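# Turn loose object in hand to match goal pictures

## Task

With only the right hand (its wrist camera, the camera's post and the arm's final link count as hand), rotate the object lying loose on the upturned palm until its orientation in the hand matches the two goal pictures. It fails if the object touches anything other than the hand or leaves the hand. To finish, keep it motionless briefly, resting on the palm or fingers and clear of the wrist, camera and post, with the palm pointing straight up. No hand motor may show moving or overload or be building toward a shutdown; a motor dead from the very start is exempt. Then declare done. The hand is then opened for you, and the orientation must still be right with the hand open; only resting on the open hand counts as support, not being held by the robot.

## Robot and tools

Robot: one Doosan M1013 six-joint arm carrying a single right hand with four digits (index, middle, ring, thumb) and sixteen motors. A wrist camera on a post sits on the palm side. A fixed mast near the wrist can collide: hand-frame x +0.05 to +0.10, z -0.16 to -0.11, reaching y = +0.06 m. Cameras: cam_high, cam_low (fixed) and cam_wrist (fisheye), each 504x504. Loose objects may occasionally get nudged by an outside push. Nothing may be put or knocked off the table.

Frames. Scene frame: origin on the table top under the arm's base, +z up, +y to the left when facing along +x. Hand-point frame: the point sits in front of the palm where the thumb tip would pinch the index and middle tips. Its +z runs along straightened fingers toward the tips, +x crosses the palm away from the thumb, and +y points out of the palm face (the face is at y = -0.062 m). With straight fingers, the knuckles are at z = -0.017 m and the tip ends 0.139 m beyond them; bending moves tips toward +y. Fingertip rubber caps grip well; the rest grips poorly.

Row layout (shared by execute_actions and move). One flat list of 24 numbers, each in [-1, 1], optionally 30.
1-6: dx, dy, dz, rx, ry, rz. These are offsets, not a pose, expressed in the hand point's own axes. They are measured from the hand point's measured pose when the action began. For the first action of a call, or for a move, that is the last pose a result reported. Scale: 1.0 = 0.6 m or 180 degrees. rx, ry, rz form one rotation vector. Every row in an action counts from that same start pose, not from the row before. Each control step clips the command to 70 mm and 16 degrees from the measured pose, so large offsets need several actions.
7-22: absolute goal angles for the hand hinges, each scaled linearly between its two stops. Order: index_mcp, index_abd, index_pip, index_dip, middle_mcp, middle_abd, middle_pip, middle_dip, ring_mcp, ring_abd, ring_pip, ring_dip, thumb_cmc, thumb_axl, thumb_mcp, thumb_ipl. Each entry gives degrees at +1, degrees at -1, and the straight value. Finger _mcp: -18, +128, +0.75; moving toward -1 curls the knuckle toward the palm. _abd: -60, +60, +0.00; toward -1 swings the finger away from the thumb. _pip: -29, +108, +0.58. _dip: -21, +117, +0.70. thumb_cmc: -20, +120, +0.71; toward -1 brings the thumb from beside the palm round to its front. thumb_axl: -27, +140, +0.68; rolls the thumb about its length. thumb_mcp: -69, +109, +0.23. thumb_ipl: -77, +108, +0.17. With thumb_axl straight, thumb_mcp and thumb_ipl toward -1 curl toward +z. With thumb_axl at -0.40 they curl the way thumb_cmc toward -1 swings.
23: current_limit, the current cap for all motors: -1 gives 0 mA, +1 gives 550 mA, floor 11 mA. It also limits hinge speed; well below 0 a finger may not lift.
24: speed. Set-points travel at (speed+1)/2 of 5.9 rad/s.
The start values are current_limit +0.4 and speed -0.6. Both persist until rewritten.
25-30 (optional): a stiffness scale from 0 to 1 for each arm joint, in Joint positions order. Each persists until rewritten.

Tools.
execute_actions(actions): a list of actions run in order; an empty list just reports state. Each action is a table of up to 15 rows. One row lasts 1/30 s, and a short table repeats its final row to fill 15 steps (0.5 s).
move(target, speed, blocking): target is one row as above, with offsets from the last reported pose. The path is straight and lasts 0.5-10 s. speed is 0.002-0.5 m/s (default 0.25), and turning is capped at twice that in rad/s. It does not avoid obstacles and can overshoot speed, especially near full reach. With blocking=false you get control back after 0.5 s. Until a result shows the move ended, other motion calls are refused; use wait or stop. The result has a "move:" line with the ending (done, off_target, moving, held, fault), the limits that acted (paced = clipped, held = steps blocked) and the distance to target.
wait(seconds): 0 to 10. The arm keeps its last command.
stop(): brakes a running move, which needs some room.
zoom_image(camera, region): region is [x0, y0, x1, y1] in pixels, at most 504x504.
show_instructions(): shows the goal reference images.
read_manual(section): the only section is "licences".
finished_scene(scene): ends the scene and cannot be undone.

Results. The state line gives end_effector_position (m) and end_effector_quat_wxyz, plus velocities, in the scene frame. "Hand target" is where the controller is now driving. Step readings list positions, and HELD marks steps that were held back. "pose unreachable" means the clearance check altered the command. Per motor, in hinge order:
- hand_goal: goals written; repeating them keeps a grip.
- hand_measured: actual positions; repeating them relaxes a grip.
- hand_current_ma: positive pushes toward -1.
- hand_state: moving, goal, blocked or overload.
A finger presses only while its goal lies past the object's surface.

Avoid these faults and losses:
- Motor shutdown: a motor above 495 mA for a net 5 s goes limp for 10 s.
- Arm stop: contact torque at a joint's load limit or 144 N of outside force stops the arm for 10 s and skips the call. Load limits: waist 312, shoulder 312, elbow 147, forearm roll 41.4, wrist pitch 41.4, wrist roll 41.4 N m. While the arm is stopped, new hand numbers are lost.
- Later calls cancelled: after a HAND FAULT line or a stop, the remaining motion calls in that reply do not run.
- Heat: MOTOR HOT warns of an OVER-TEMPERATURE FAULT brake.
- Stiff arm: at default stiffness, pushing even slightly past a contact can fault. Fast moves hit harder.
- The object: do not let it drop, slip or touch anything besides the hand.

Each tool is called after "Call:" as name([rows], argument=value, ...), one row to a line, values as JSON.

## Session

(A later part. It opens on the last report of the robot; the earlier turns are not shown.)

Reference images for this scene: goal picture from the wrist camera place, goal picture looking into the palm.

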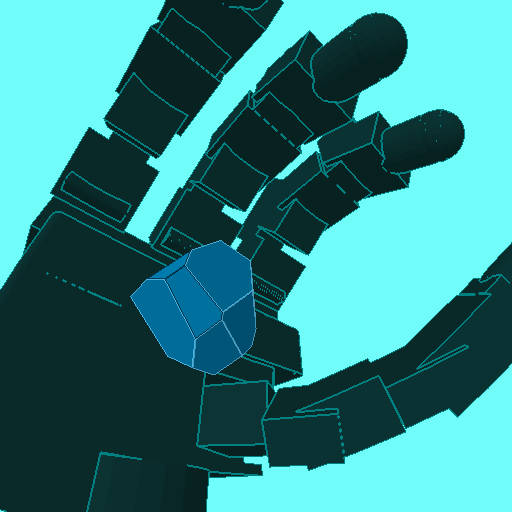

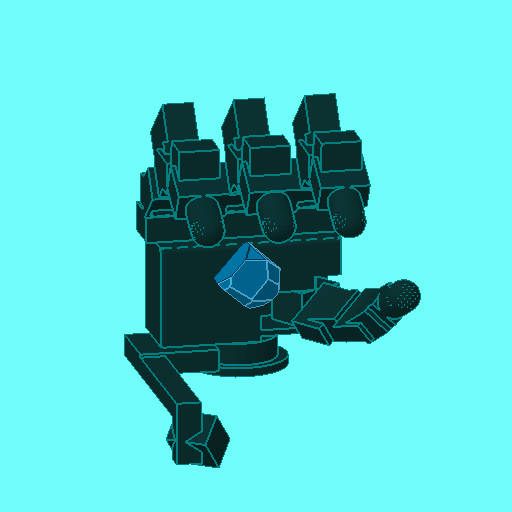

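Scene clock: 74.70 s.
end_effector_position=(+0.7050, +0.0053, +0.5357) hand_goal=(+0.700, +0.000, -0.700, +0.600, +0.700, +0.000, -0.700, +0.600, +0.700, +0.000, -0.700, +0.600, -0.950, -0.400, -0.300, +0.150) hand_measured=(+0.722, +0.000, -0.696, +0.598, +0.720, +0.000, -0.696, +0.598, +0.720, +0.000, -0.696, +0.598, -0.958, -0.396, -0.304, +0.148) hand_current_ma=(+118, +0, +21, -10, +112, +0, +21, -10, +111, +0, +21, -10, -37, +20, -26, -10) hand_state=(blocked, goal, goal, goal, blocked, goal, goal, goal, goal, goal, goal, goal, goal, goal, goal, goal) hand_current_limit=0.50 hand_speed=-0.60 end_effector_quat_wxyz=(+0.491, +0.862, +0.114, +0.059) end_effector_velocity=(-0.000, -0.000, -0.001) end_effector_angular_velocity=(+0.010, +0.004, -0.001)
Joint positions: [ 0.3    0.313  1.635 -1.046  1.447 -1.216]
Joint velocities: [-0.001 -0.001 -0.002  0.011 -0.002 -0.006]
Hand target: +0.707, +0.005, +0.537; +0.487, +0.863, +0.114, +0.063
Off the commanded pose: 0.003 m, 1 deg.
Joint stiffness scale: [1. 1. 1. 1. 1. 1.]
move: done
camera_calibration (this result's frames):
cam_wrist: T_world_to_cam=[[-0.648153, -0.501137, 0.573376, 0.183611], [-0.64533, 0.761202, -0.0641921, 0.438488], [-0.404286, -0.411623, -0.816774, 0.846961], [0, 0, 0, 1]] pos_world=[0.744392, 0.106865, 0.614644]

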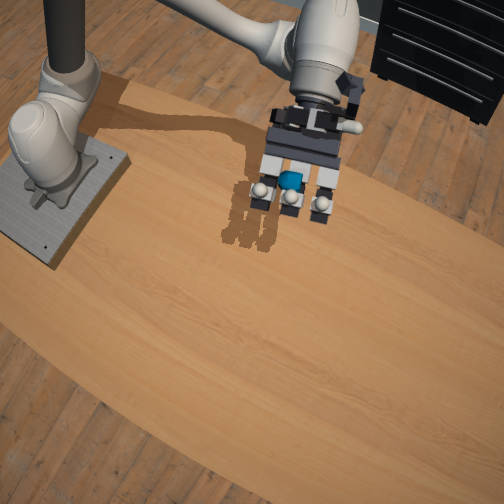

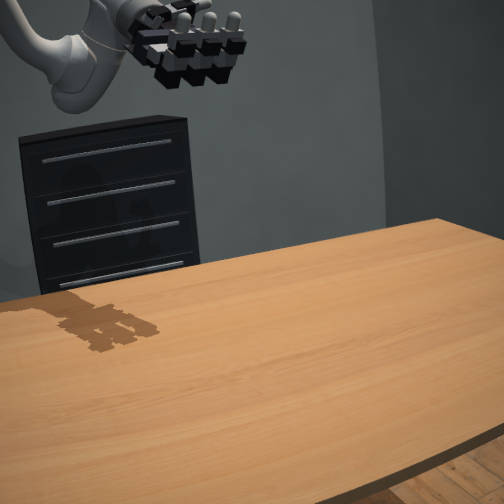

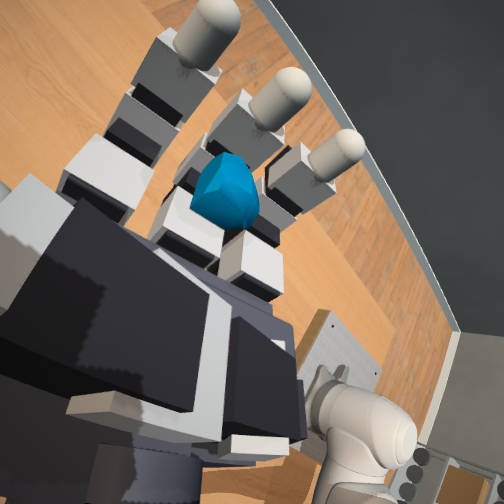

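Call:
move(target=[0,0,0,-0.05,0,0,0.7,-0.3,-0.7,0.6,0.7,0,0.4,-0.7,0.7,0.1,0.4,-0.7,-0.95,-0.4,-0.3,0.15,0.5,-0.7], speed=0.07)

Call:
zoom_image(camera="cam_high", region=[220,90,380,250])

Scene clock: 83.53 s.
end_effector_position=(+0.7071, +0.0043, +0.5373) hand_goal=(+0.700, -0.300, -0.700, +0.600, +0.700, +0.000, +0.400, -0.700, +0.700, +0.100, +0.400, -0.700, -0.950, -0.400, -0.300, +0.150) hand_measured=(+0.722, -0.296, -0.696, +0.598, +0.720, +0.000, +0.400, -0.698, +0.720, +0.096, +0.400, -0.698, -0.958, -0.396, -0.304, +0.148) hand_current_ma=(+118, +17, +21, -10, +112, +0, +0, +14, +111, -16, +0, +14, -37, +20, -26, -10) hand_state=(blocked, goal, goal, goal, blocked, goal, goal, goal, goal, goal, goal, goal, goal, goal, goal, goal) hand_current_limit=0.50 hand_speed=-0.70 end_effector_quat_wxyz=(+0.554, +0.822, +0.109, +0.071) end_effector_velocity=(-0.000, +0.000, -0.000) end_effector_angular_velocity=(-0.000, -0.000, -0.000)
Joint positions: [ 0.305  0.338  1.674 -1.192  1.475 -1.137]
Joint velocities: [ 0.    -0.     0.001  0.     0.001  0.001]
Hand target: +0.705, +0.005, +0.536; +0.557, +0.820, +0.109, +0.068
Off the commanded pose: 0.003 m, 1 deg.
Joint stiffness scale: [1. 1. 1. 1. 1. 1.]
move: done
camera_calibration (this result's frames):
cam_wrist: T_world_to_cam=[[-0.672231, -0.419686, 0.609893, 0.180578], [-0.643256, 0.738926, -0.200526, 0.51259], [-0.366508, -0.527117, -0.766694, 0.795535], [0, 0, 0, 1]] pos_world=[0.742687, 0.11636, 0.602586]

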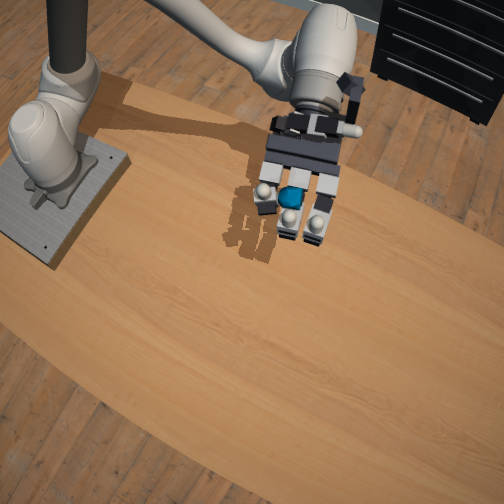

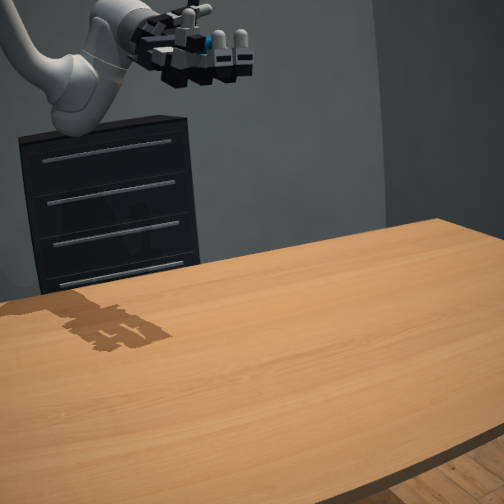

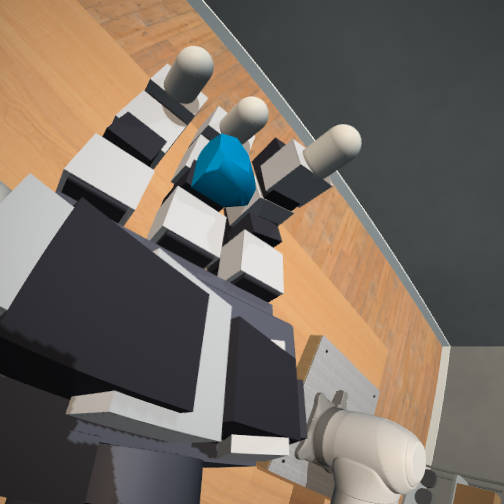

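Region (220, 90, 380, 250) of cam_high's 504x504 image, scaled by 3.150, with more detail than that image has.

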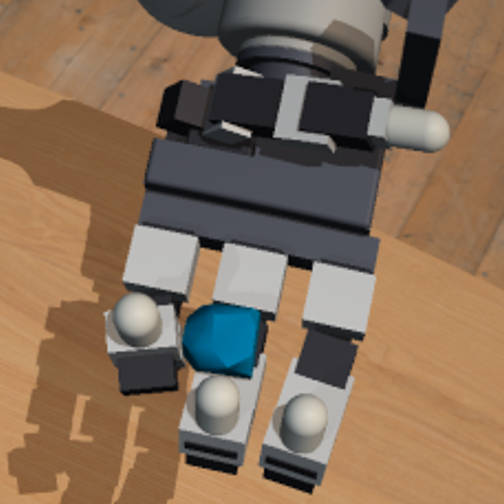

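Call:
move(target=[0,0,0,-0.08,0,0,0.75,0.9,0.4,-0.2,0.7,0,0.45,-0.7,0.7,0.1,0.45,-0.7,-0.95,-0.4,-0.3,0.15,0.5,-0.6], speed=0.08)

Call:
move(target=[0,0,0,0,0,0,0.75,0.9,0.4,-0.2,0.7,0.75,0.45,-0.7,0.7,0.75,0.45,-0.7,-0.95,-0.4,-0.3,0.15,0.5,-0.88])

Call:
zoom_image(camera="cam_high", region=[200,100,370,270])

Scene clock: 93.20 s.
end_effector_position=(+0.7090, +0.0059, +0.5386) hand_goal=(+0.750, +0.900, +0.400, -0.200, +0.700, +0.000, +0.450, -0.700, +0.700, +0.100, +0.450, -0.700, -0.950, -0.400, -0.300, +0.150) hand_measured=(+0.758, +0.896, +0.400, -0.196, +0.720, +0.000, +0.450, -0.698, +0.720, +0.096, +0.450, -0.698, -0.958, -0.396, -0.304, +0.148) hand_current_ma=(+47, -20, +1, +15, +112, +0, +1, +13, +111, -15, +0, +13, -37, +20, -26, -10) hand_state=(goal, goal, goal, goal, blocked, goal, goal, goal, goal, goal, goal, goal, goal, goal, goal, goal) hand_current_limit=0.50 hand_speed=-0.60 end_effector_quat_wxyz=(+0.649, +0.749, +0.101, +0.088) end_effector_velocity=(-0.000, -0.000, +0.001) end_effector_angular_velocity=(-0.011, -0.005, -0.000)
Joint positions: [ 0.301  0.386  1.731 -1.418  1.551 -1.02 ]
Joint velocities: [-0.001  0.001  0.002 -0.011  0.005  0.005]
Hand target: +0.707, +0.004, +0.537; +0.653, +0.747, +0.099, +0.084
Off the commanded pose: 0.003 m, 1 deg.
Joint stiffness scale: [1. 1. 1. 1. 1. 1.]
move: done
camera_calibration (this result's frames):
cam_wrist: T_world_to_cam=[[-0.712082, -0.278388, 0.644546, 0.190547], [-0.628112, 0.662789, -0.407658, 0.614202], [-0.313711, -0.695133, -0.646819, 0.697026], [0, 0, 0, 1]] pos_world=[0.740137, 0.130485, 0.578417]

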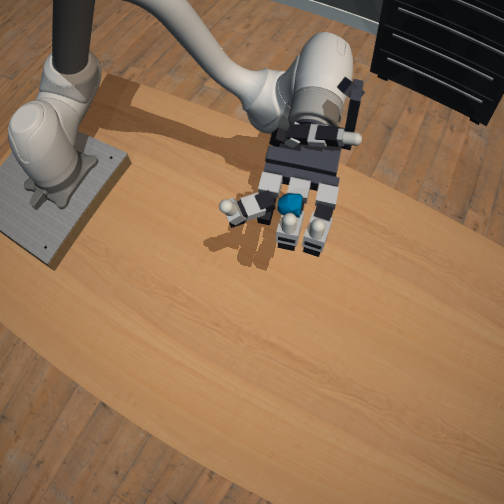

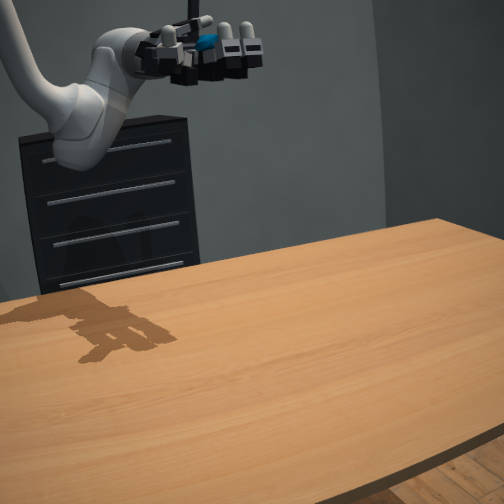

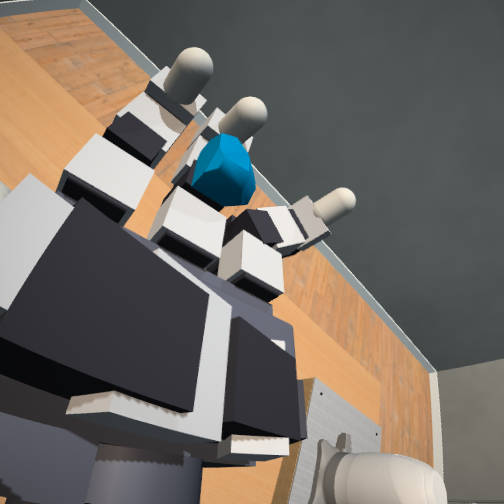

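Scene clock: 95.60 s.
end_effector_position=(+0.7090, +0.0059, +0.5386) hand_goal=(+0.750, +0.900, +0.400, -0.200, +0.700, +0.750, +0.450, -0.700, +0.700, +0.750, +0.450, -0.700, -0.950, -0.400, -0.300, +0.150) hand_measured=(+0.764, +0.896, +0.400, -0.196, +0.720, +0.678, +0.450, -0.698, +0.718, +0.652, +0.450, -0.698, -0.958, -0.396, -0.304, +0.148) hand_current_ma=(+73, -20, +1, +15, +110, -339, -2, +13, +101, -412, +0, +13, -37, +20, -26, -10) hand_state=(goal, goal, goal, goal, blocked, blocked, goal, goal, goal, blocked, goal, goal, goal, goal, goal, goal) hand_current_limit=0.50 hand_speed=-0.88 end_effector_quat_wxyz=(+0.649, +0.749, +0.101, +0.088) end_effector_velocity=(+0.000, -0.000, -0.000) end_effector_angular_velocity=(+0.000, -0.000, +0.000)
Joint positions: [ 0.301  0.386  1.731 -1.418  1.551 -1.02 ]
Joint velocities: [-0.  0. -0.  0. -0.  0.]
Hand target: +0.709, +0.006, +0.539; +0.649, +0.749, +0.101, +0.088
Off the commanded pose: 0.000 m, 0 deg.
Joint stiffness scale: [1. 1. 1. 1. 1. 1.]
move: done
camera_calibration (this result's frames):
cam_wrist: T_world_to_cam=[[-0.712133, -0.278276, 0.644538, 0.190576], [-0.62808, 0.662719, -0.407823, 0.614274], [-0.31366, -0.695245, -0.646723, 0.696948], [0, 0, 0, 1]] pos_world=[0.740133, 0.130492, 0.578415]

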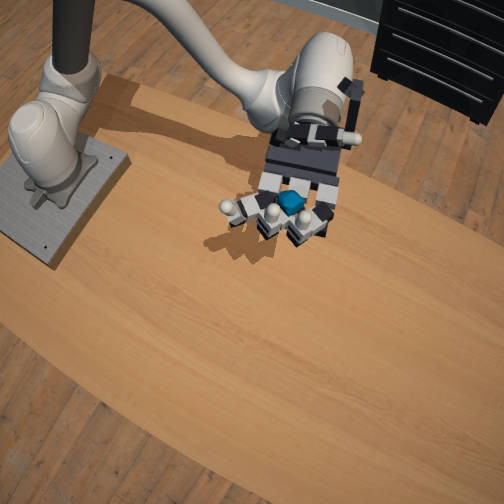

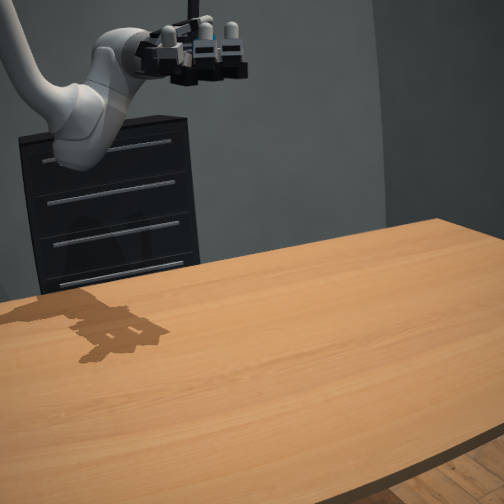

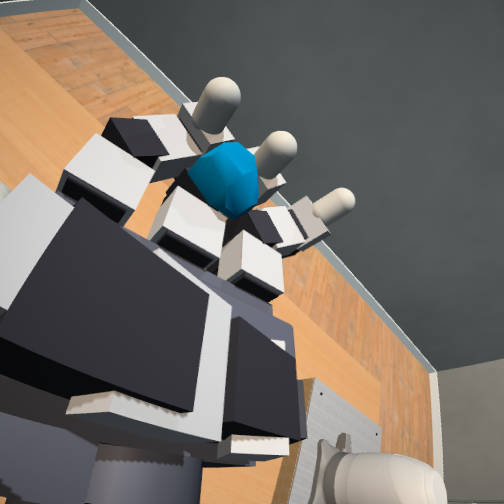

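Region (200, 100, 370, 270) of cam_high's 504x504 image, scaled by 2.965, with more detail than that image has.

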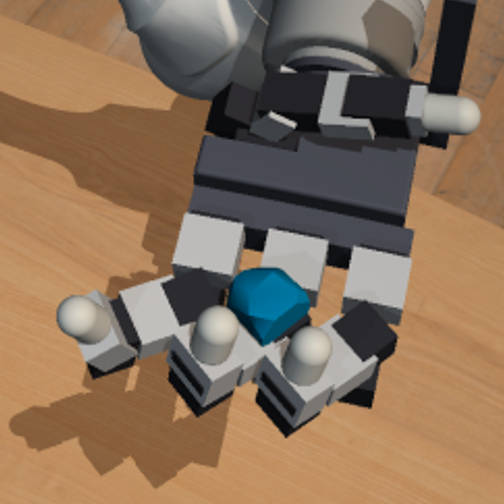

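Call:
zoom_image(camera="cam_wrist", region=[150,110,300,260])

Call:
zoom_image(camera="cam_high", region=[260,170,320,230])

Region (150, 110, 300, 260) of cam_wrist's 504x504 image, scaled by 3.360, with more detail than that image has.

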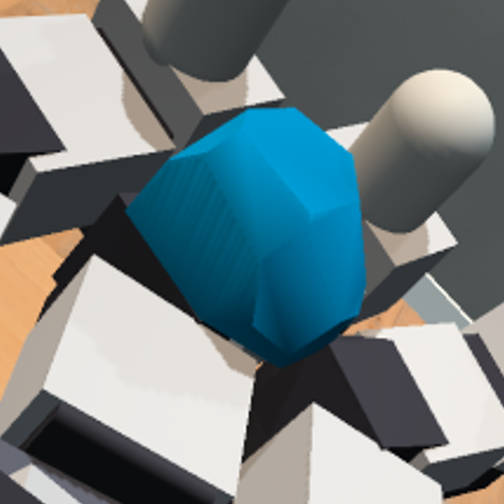

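Region (260, 170, 320, 230) of cam_high's 504x504 image, scaled by 8.400, with more detail than that image has.

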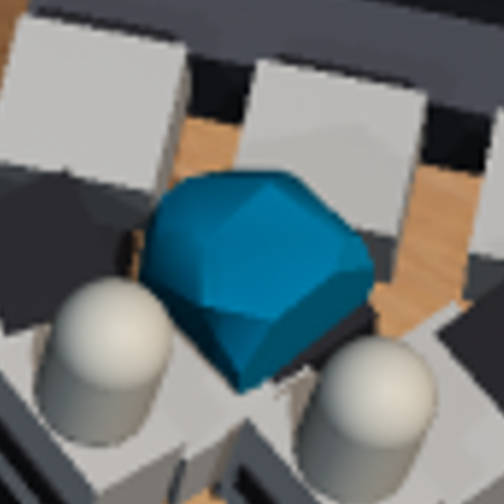

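Call:
move(target=[0,0,0,-0.17,0,0,0.95,0.9,0.4,-0.2,0.95,0.67,0.45,-0.7,0.95,0.63,0.45,-0.7,-0.95,-0.4,-0.3,0.15,0.5,-0.9], speed=0.08)

Call:
zoom_image(camera="cam_high", region=[200,130,370,300])

Scene clock: 110.07 s.
end_effector_position=(+0.7109, +0.0063, +0.5401) hand_goal=(+0.950, +0.900, +0.400, -0.200, +0.950, +0.670, +0.450, -0.700, +0.950, +0.630, +0.450, -0.700, -0.950, -0.400, -0.300, +0.150) hand_measured=(+0.974, +0.898, +0.400, -0.196, +0.946, +0.660, +0.446, -0.698, +0.958, +0.630, +0.450, -0.698, -0.958, -0.400, -0.304, +0.148) hand_current_ma=(+130, -12, +2, +15, -19, -49, -19, +13, +41, +1, +0, +13, -38, +3, -26, -10) hand_state=(blocked, goal, goal, goal, goal, goal, goal, goal, goal, goal, goal, goal, goal, goal, goal, goal) hand_current_limit=0.50 hand_speed=-0.90 end_effector_quat_wxyz=(+0.821, +0.555, +0.075, +0.113) end_effector_velocity=(-0.001, +0.000, +0.002) end_effector_angular_velocity=(-0.011, -0.007, +0.000)
Joint positions: [ 0.217  0.505  1.817 -1.873  1.813 -0.849]
Joint velocities: [-0.002  0.001  0.001 -0.01   0.008  0.004]
Hand target: +0.709, +0.006, +0.539; +0.823, +0.551, +0.074, +0.111
Off the commanded pose: 0.002 m, 1 deg.
Joint stiffness scale: [1. 1. 1. 1. 1. 1.]
move: done
camera_calibration (this result's frames):
cam_wrist: T_world_to_cam=[[-0.801868, 0.0400375, 0.596158, 0.278998], [-0.545185, 0.359257, -0.757435, 0.747554], [-0.2445, -0.932379, -0.266249, 0.44567], [0, 0, 0, 1]] pos_world=[0.740241, 0.135799, 0.518556]

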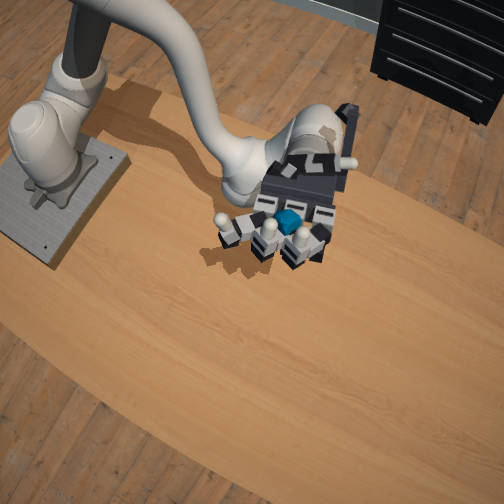

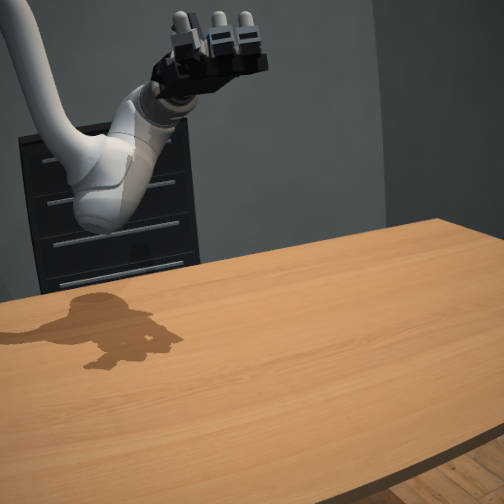

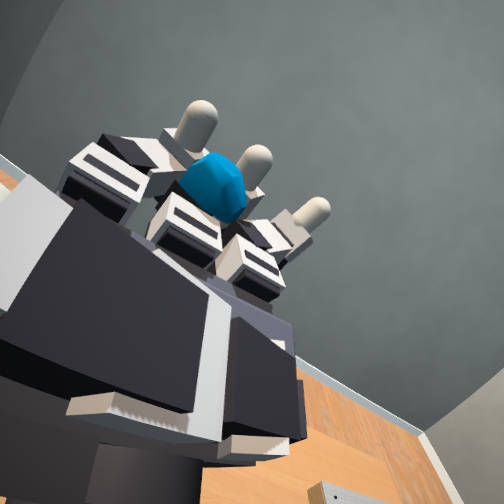

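Region (200, 130, 370, 300) of cam_high's 504x504 image, scaled by 2.965, with more detail than that image has.

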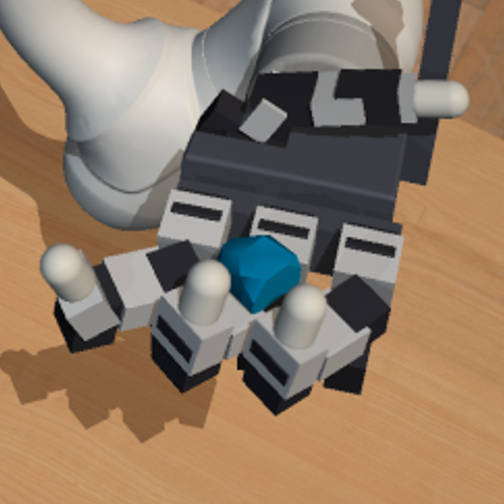

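Call:
move(target=[0,0,0,-0.05,0,0,0.95,0.9,0.55,-0.2,0.95,0.67,0.6,-0.7,0.95,0.63,0.6,-0.7,-0.95,-0.4,-0.3,0.15,0.5,-0.8], speed=0.05)

Call:
zoom_image(camera="cam_high", region=[200,130,370,300])

Scene clock: 116.63 s.
end_effector_position=(+0.7128, +0.0066, +0.5418) hand_goal=(+0.950, +0.900, +0.550, -0.200, +0.950, +0.670, +0.600, -0.700, +0.950, +0.630, +0.600, -0.700, -0.950, -0.400, -0.300, +0.150) hand_measured=(+0.974, +0.898, +0.550, -0.198, +0.948, +0.652, +0.592, -0.698, +0.958, +0.630, +0.598, -0.698, -0.958, -0.400, -0.304, +0.148) hand_current_ma=(+132, -9, +1, +15, -10, -87, -43, +13, +41, -1, -5, +13, -38, +0, -26, -10) hand_state=(blocked, goal, goal, goal, goal, goal, goal, goal, goal, goal, goal, goal, goal, goal, goal, goal) hand_current_limit=0.50 hand_speed=-0.80 end_effector_quat_wxyz=(+0.859, +0.493, +0.067, +0.120) end_effector_velocity=(-0.000, -0.000, -0.000) end_effector_angular_velocity=(-0.011, -0.003, +0.001)
Joint positions: [ 0.178  0.537  1.825 -2.003  1.898 -0.83 ]
Joint velocities: [-0.003  0.002  0.001 -0.01   0.006  0.001]
Hand target: +0.711, +0.006, +0.540; +0.862, +0.489, +0.066, +0.119
Off the commanded pose: 0.003 m, 1 deg.
Joint stiffness scale: [1. 1. 1. 1. 1. 1.]
move: done
camera_calibration (this result's frames):
cam_wrist: T_world_to_cam=[[-0.825797, 0.11953, 0.551155, 0.320382], [-0.513416, 0.245068, -0.822402, 0.763078], [-0.233372, -0.962109, -0.141008, 0.371265], [0, 0, 0, 1]] pos_world=[0.742991, 0.131896, 0.503328]

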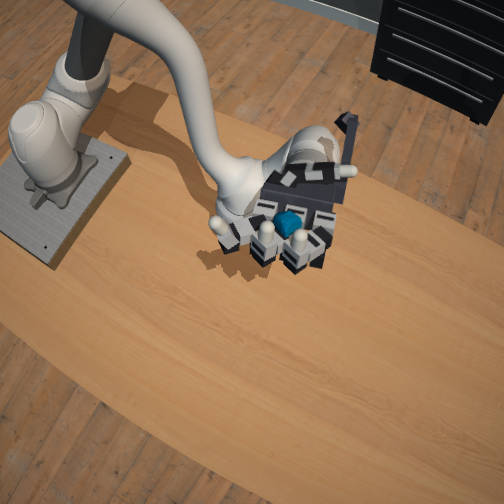

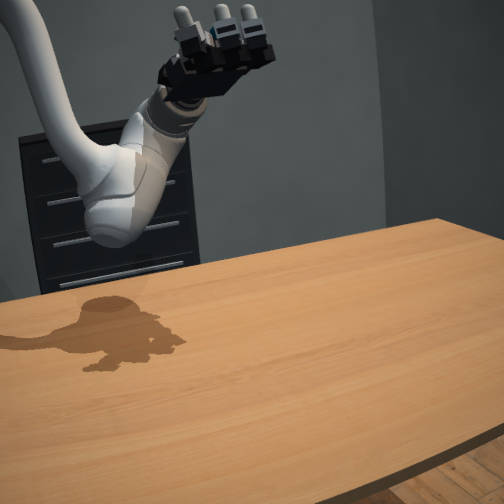

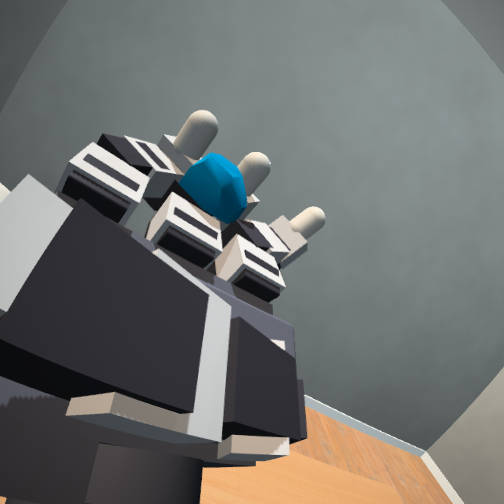

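Region (200, 130, 370, 300) of cam_high's 504x504 image, scaled by 2.965, with more detail than that image has.

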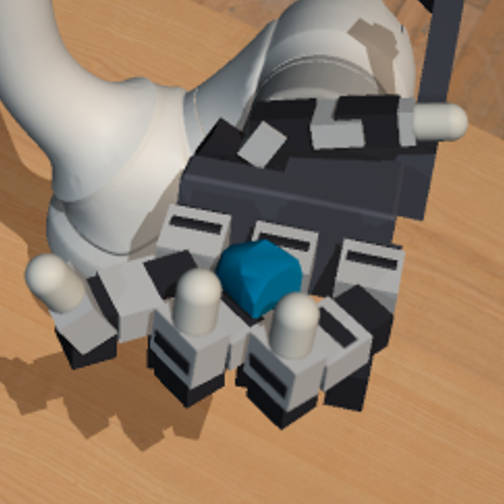

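Call:
move(target=[0,0,0,0,0,0,0.8,0,0.58,0,0.8,0,0.58,0,0.8,0,0.58,0,-0.95,-0.4,-0.3,0.15,0.5,-0.3])

Call:
zoom_image(camera="cam_high", region=[200,130,370,300])

Scene clock: 122.50 s.
end_effector_position=(+0.7128, +0.0067, +0.5419) hand_goal=(+0.800, +0.000, +0.580, +0.000, +0.800, +0.000, +0.580, +0.000, +0.800, +0.000, +0.580, +0.000, -0.950, -0.400, -0.300, +0.150) hand_measured=(+0.824, +0.002, +0.580, -0.002, +0.824, +0.002, +0.586, -0.002, +0.822, +0.004, +0.588, -0.002, -0.958, -0.400, -0.304, +0.148) hand_current_ma=(+132, +14, +0, -13, +130, +14, +31, -13, +125, +15, +37, -13, -38, -1, -26, -10) hand_state=(blocked, goal, goal, goal, blocked, goal, goal, goal, blocked, goal, goal, goal, goal, goal, goal, goal) hand_current_limit=0.50 hand_speed=-0.30 end_effector_quat_wxyz=(+0.859, +0.492, +0.067, +0.120) end_effector_velocity=(-0.000, -0.000, +0.000) end_effector_angular_velocity=(+0.000, -0.001, -0.000)
Joint positions: [ 0.178  0.537  1.825 -2.004  1.899 -0.83 ]
Joint velocities: [ 0. -0.  0.  0.  0.  0.]
Hand target: +0.713, +0.007, +0.542; +0.859, +0.493, +0.067, +0.120
Off the commanded pose: 0.000 m, 0 deg.
Joint stiffness scale: [1. 1. 1. 1. 1. 1.]
move: done
camera_calibration (this result's frames):
cam_wrist: T_world_to_cam=[[-0.826029, 0.120048, 0.550694, 0.32072], [-0.513087, 0.244224, -0.822859, 0.763146], [-0.233275, -0.962259, -0.140141, 0.370771], [0, 0, 0, 1]] pos_world=[0.742976, 0.131898, 0.503303]

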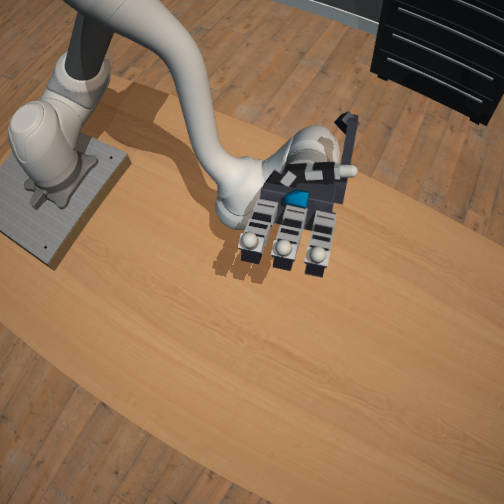

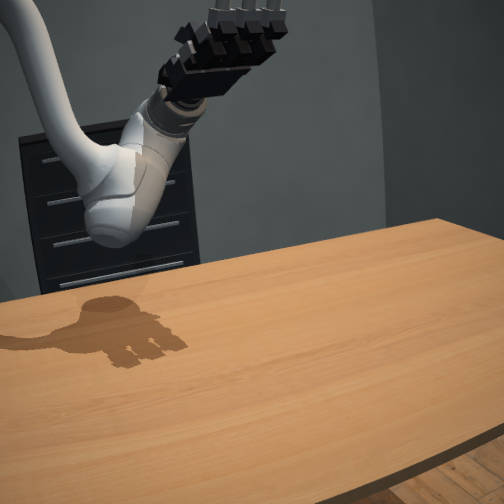

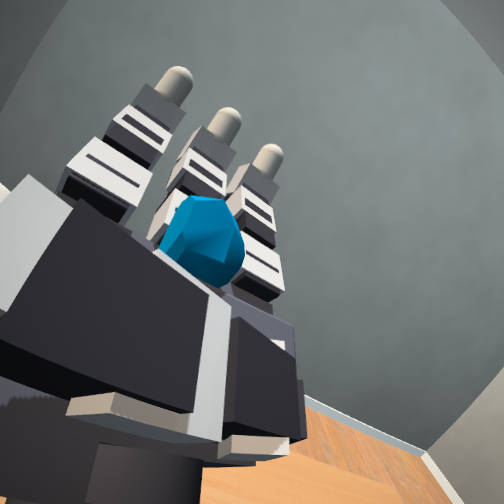

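Region (200, 130, 370, 300) of cam_high's 504x504 image, scaled by 2.965, with more detail than that image has.

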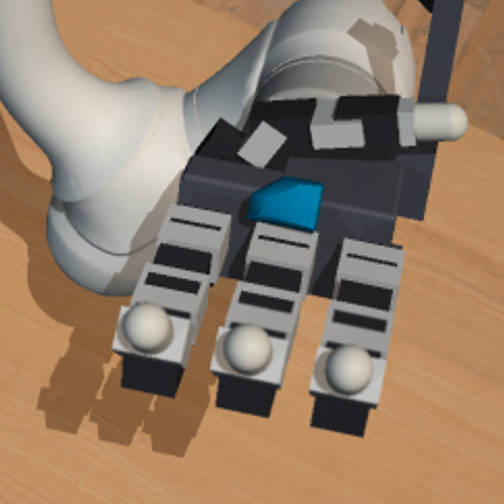

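Call:
move(target=[0,0,0,0.33,0,0,0.7,-0.62,0.3,-0.7,0.7,-0.66,0.3,-0.7,0.75,-0.9,0.3,-0.4,-0.95,-0.4,-0.3,0.15,0.5,-0.6], speed=0.1)

Call:
zoom_image(camera="cam_high", region=[230,90,400,260])

Scene clock: 133.93 s.
end_effector_position=(+0.7106, +0.0076, +0.5402) hand_goal=(+0.700, -0.620, +0.300, -0.700, +0.700, -0.660, +0.300, -0.700, +0.750, -0.900, +0.300, -0.400, -0.950, -0.400, -0.300, +0.150) hand_measured=(+0.722, -0.618, +0.306, -0.698, +0.720, -0.658, +0.306, -0.698, +0.768, -0.898, +0.306, -0.398, -0.958, -0.400, -0.304, +0.148) hand_current_ma=(+115, +8, +30, +12, +107, +8, +30, +12, +103, +8, +33, +13, -38, -1, -26, -10) hand_state=(blocked, goal, goal, goal, goal, goal, goal, goal, goal, goal, goal, goal, goal, goal, goal, goal) hand_current_limit=0.50 hand_speed=-0.60 end_effector_quat_wxyz=(+0.506, +0.852, +0.118, +0.067) end_effector_velocity=(+0.000, -0.000, -0.001) end_effector_angular_velocity=(+0.009, +0.006, -0.001)
Joint positions: [ 0.304  0.319  1.637 -1.086  1.444 -1.205]
Joint velocities: [-0.001 -0.    -0.002  0.01  -0.002 -0.006]
Hand target: +0.713, +0.007, +0.542; +0.503, +0.854, +0.118, +0.071
Off the commanded pose: 0.003 m, 1 deg.
Joint stiffness scale: [1. 1. 1. 1. 1. 1.]
move: done
camera_calibration (this result's frames):
cam_wrist: T_world_to_cam=[[-0.649767, -0.490974, 0.580299, 0.183117], [-0.655411, 0.74855, -0.100544, 0.467583], [-0.385018, -0.445665, -0.808173, 0.835726], [0, 0, 0, 1]] pos_world=[0.747212, 0.112351, 0.616162]

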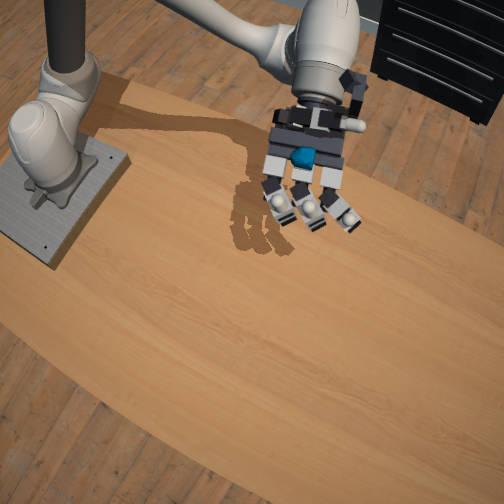

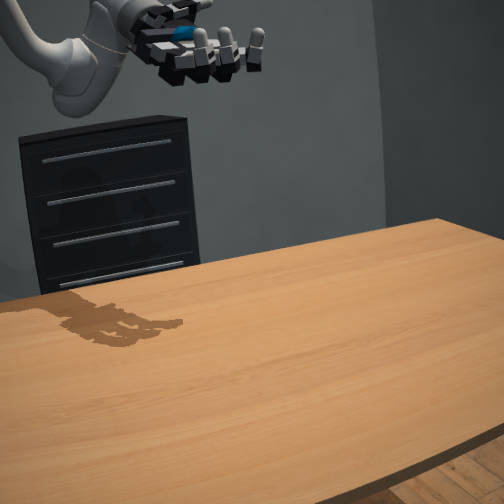

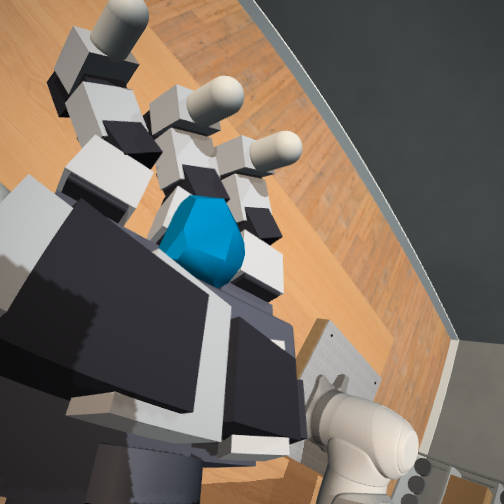

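Region (230, 90, 400, 260) of cam_high's 504x504 image, scaled by 2.965, with more detail than that image has.

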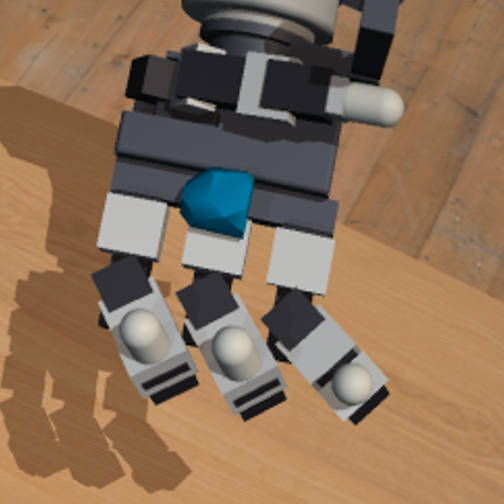

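Call:
move(target=[0,0,0,0.025,0,-0.02,0.7,-0.62,0.3,-0.7,0.7,-0.66,0.3,-0.7,0.75,-0.9,0.3,-0.4,-0.95,-0.4,-0.3,0.15,0.5,-0.6], speed=0.04)

Call:
zoom_image(camera="cam_high", region=[230,90,400,260])

Scene clock: 140.80 s.
end_effector_position=(+0.7084, +0.0083, +0.5384) hand_goal=(+0.700, -0.620, +0.300, -0.700, +0.700, -0.660, +0.300, -0.700, +0.750, -0.900, +0.300, -0.400, -0.950, -0.400, -0.300, +0.150) hand_measured=(+0.722, -0.618, +0.306, -0.698, +0.720, -0.658, +0.306, -0.698, +0.768, -0.898, +0.306, -0.398, -0.958, -0.400, -0.304, +0.148) hand_current_ma=(+115, +10, +30, +12, +107, +8, +30, +12, +102, +8, +33, +13, -38, +1, -26, -10) hand_state=(blocked, goal, goal, goal, goal, goal, goal, goal, goal, goal, goal, goal, goal, goal, goal, goal) hand_current_limit=0.50 hand_speed=-0.60 end_effector_quat_wxyz=(+0.478, +0.865, +0.146, +0.043) end_effector_velocity=(+0.000, -0.000, +0.000) end_effector_angular_velocity=(+0.006, +0.007, +0.002)
Joint positions: [ 0.301  0.302  1.63  -1.013  1.439 -1.303]
Joint velocities: [-0.001 -0.002 -0.001  0.008 -0.001 -0.01 ]
Hand target: +0.711, +0.008, +0.540; +0.475, +0.867, +0.147, +0.047
Off the commanded pose: 0.003 m, 1 deg.
Joint stiffness scale: [1. 1. 1. 1. 1. 1.]
move: done
camera_calibration (this result's frames):
cam_wrist: T_world_to_cam=[[-0.590061, -0.537105, 0.602782, 0.129055], [-0.678032, 0.73498, -0.00882357, 0.43222], [-0.438294, -0.413912, -0.797857, 0.865694], [0, 0, 0, 1]] pos_world=[0.748637, 0.109964, 0.616721]

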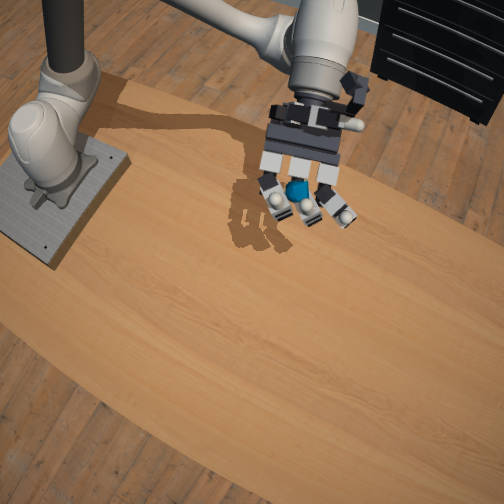

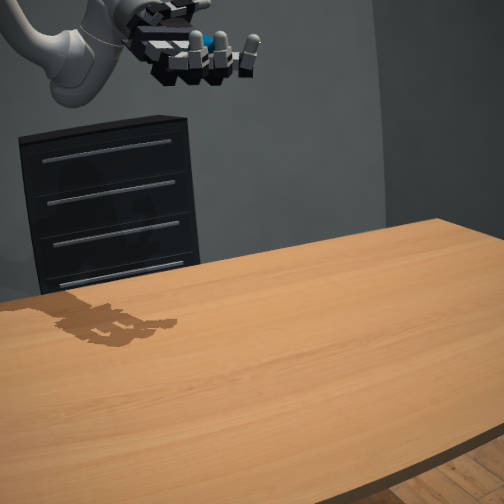

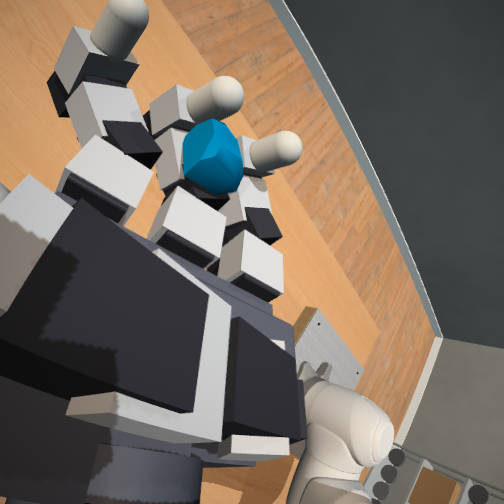

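Region (230, 90, 400, 260) of cam_high's 504x504 image, scaled by 2.965, with more detail than that image has.

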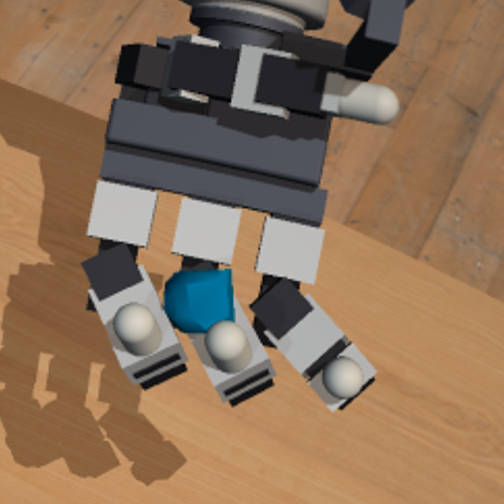

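Call:
move(target=[0,0,0,-0.165,0,0.02,0.75,-0.62,0.55,-0.5,0.75,-0.66,0.55,-0.5,0.75,-0.9,0.55,-0.4,-0.95,-0.4,-0.3,0.15,0.5,-0.93], speed=0.08)

Call:
move(target=[0,0,0,0,0,0,0.78,0,0.58,-0.5,0.75,0,0.55,-0.5,0.75,0,0.55,-0.4,-0.95,-0.4,-0.3,0.15,0.5,-0.88])

Call:
zoom_image(camera="cam_high", region=[220,110,380,270])

Call:
zoom_image(camera="cam_wrist", region=[130,80,310,260])

Scene clock: 152.97 s.
end_effector_position=(+0.7104, +0.0096, +0.5397) hand_goal=(+0.750, -0.620, +0.550, -0.500, +0.750, -0.660, +0.550, -0.500, +0.750, -0.900, +0.550, -0.400, -0.950, -0.400, -0.300, +0.150) hand_measured=(+0.760, -0.618, +0.550, -0.502, +0.754, -0.646, +0.546, -0.502, +0.768, -0.898, +0.550, -0.398, -0.958, -0.400, -0.304, +0.148) hand_current_ma=(+49, +10, +1, -13, +25, +70, -20, -12, +100, +8, +1, +13, -38, +2, -26, -10) hand_state=(goal, goal, goal, goal, goal, goal, goal, goal, goal, goal, goal, goal, goal, goal, goal, goal) hand_current_limit=0.50 hand_speed=-0.93 end_effector_quat_wxyz=(+0.679, +0.721, +0.105, +0.097) end_effector_velocity=(-0.000, -0.000, +0.001) end_effector_angular_velocity=(-0.011, -0.007, -0.001)
Joint positions: [ 0.299  0.4    1.753 -1.499  1.575 -0.989]
Joint velocities: [-0.001  0.002  0.002 -0.011  0.006  0.007]
Hand target: +0.708, +0.008, +0.539; +0.682, +0.718, +0.103, +0.094
Off the commanded pose: 0.003 m, 1 deg.
Joint stiffness scale: [1. 1. 1. 1. 1. 1.]
move: done
camera_calibration (this result's frames):
cam_wrist: T_world_to_cam=[[-0.72008, -0.239117, 0.65139, 0.193417], [-0.631248, 0.615526, -0.471863, 0.650337], [-0.288117, -0.750967, -0.59417, 0.654755], [0, 0, 0, 1]] pos_world=[0.738445, 0.137649, 0.569915]

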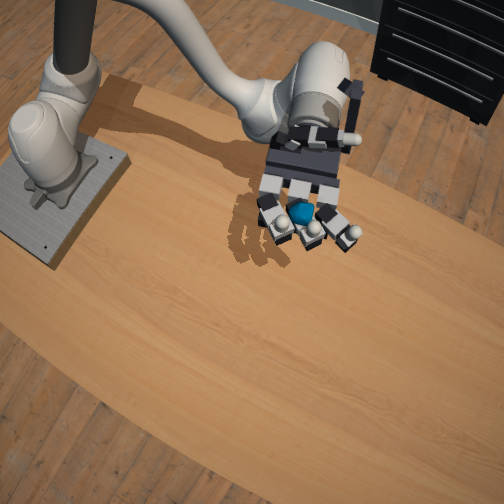

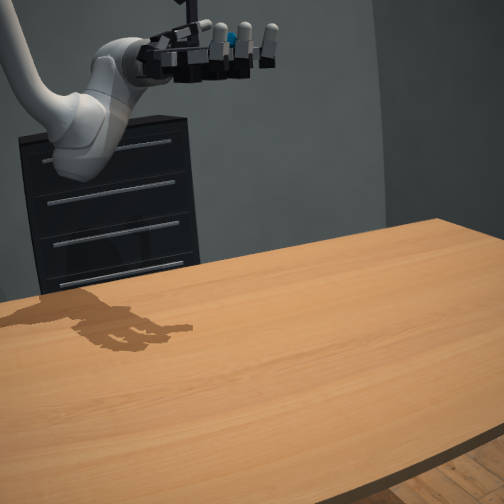

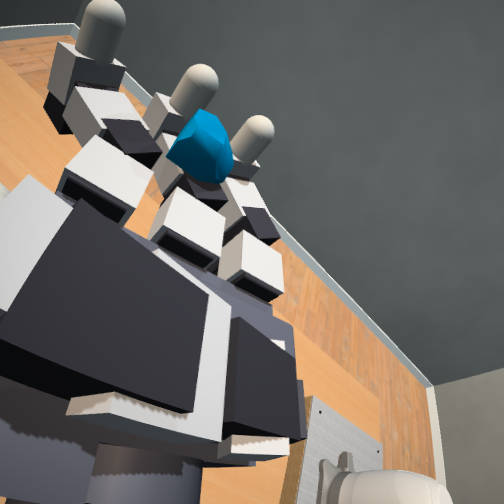

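Scene clock: 155.87 s.
end_effector_position=(+0.7104, +0.0096, +0.5397) hand_goal=(+0.780, +0.000, +0.580, -0.500, +0.750, +0.000, +0.550, -0.500, +0.750, +0.000, +0.550, -0.400, -0.950, -0.400, -0.300, +0.150) hand_measured=(+0.790, -0.002, +0.580, -0.502, +0.762, -0.002, +0.550, -0.502, +0.768, -0.004, +0.550, -0.398, -0.958, -0.400, -0.304, +0.148) hand_current_ma=(+51, -14, +0, -13, +60, -14, +2, -12, +100, -15, +1, +13, -38, +2, -26, -10) hand_state=(goal, goal, goal, goal, goal, goal, goal, goal, goal, goal, goal, goal, goal, goal, goal, goal) hand_current_limit=0.50 hand_speed=-0.88 end_effector_quat_wxyz=(+0.679, +0.720, +0.105, +0.097) end_effector_velocity=(-0.000, +0.000, -0.001) end_effector_angular_velocity=(-0.002, +0.002, -0.001)
Joint positions: [ 0.299  0.4    1.753 -1.499  1.575 -0.989]
Joint velocities: [-0.     0.001  0.    -0.     0.002 -0.001]
Hand target: +0.710, +0.010, +0.540; +0.679, +0.721, +0.105, +0.097
Off the commanded pose: 0.000 m, 0 deg.
Joint stiffness scale: [1. 1. 1. 1. 1. 1.]
move: done
camera_calibration (this result's frames):
cam_wrist: T_world_to_cam=[[-0.720148, -0.239007, 0.651354, 0.193472], [-0.631198, 0.615447, -0.472032, 0.6504], [-0.288055, -0.751066, -0.594074, 0.65467], [0, 0, 0, 1]] pos_world=[0.73844, 0.137655, 0.569913]

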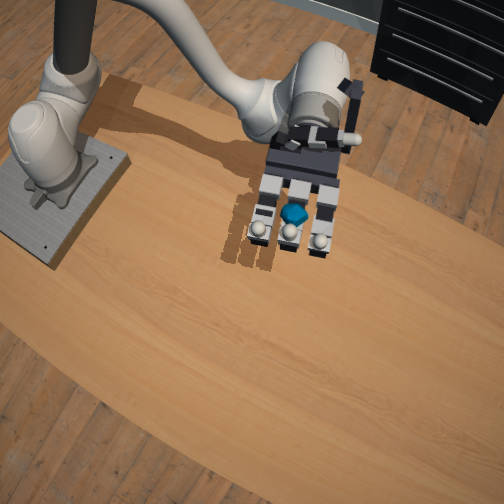

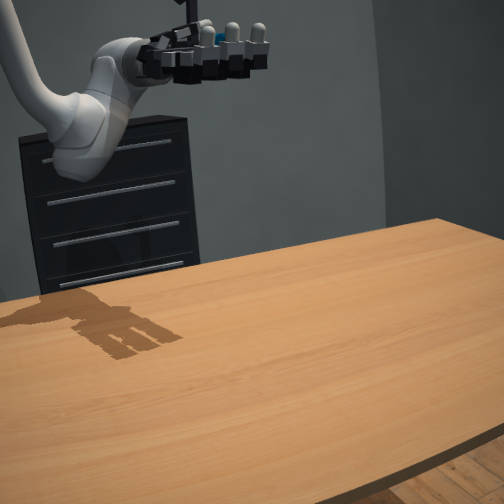

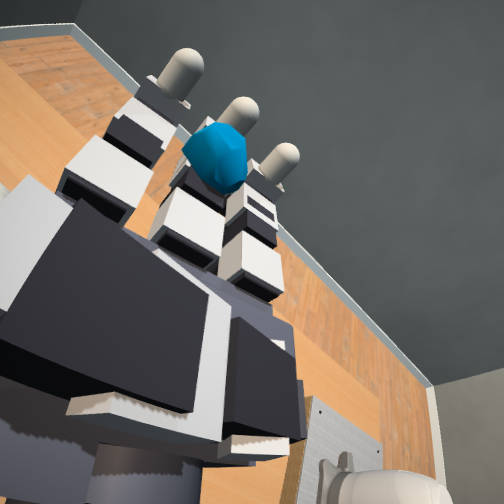

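Region (220, 110, 380, 270) of cam_high's 504x504 image, scaled by 3.150, with more detail than that image has.

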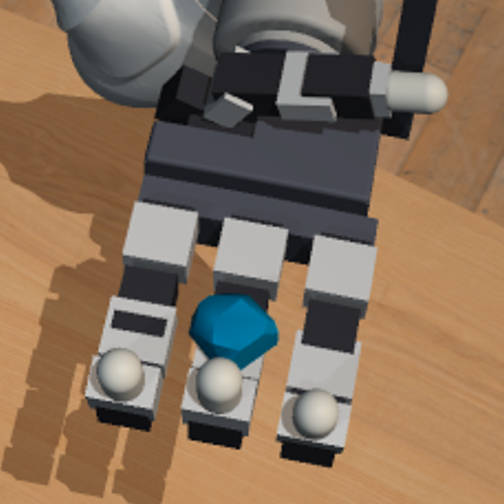

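Region (130, 80, 310, 260) of cam_wrist's 504x504 image, scaled by 2.800, with more detail than that image has.

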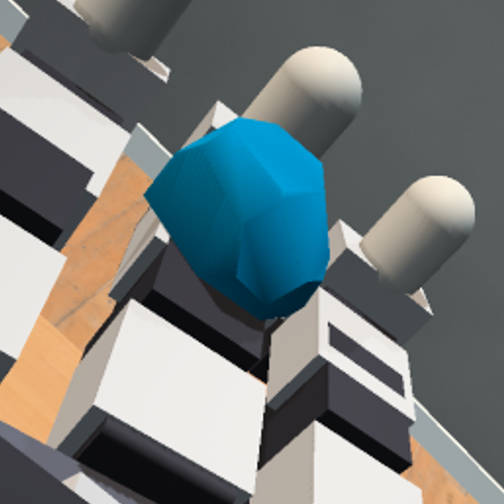

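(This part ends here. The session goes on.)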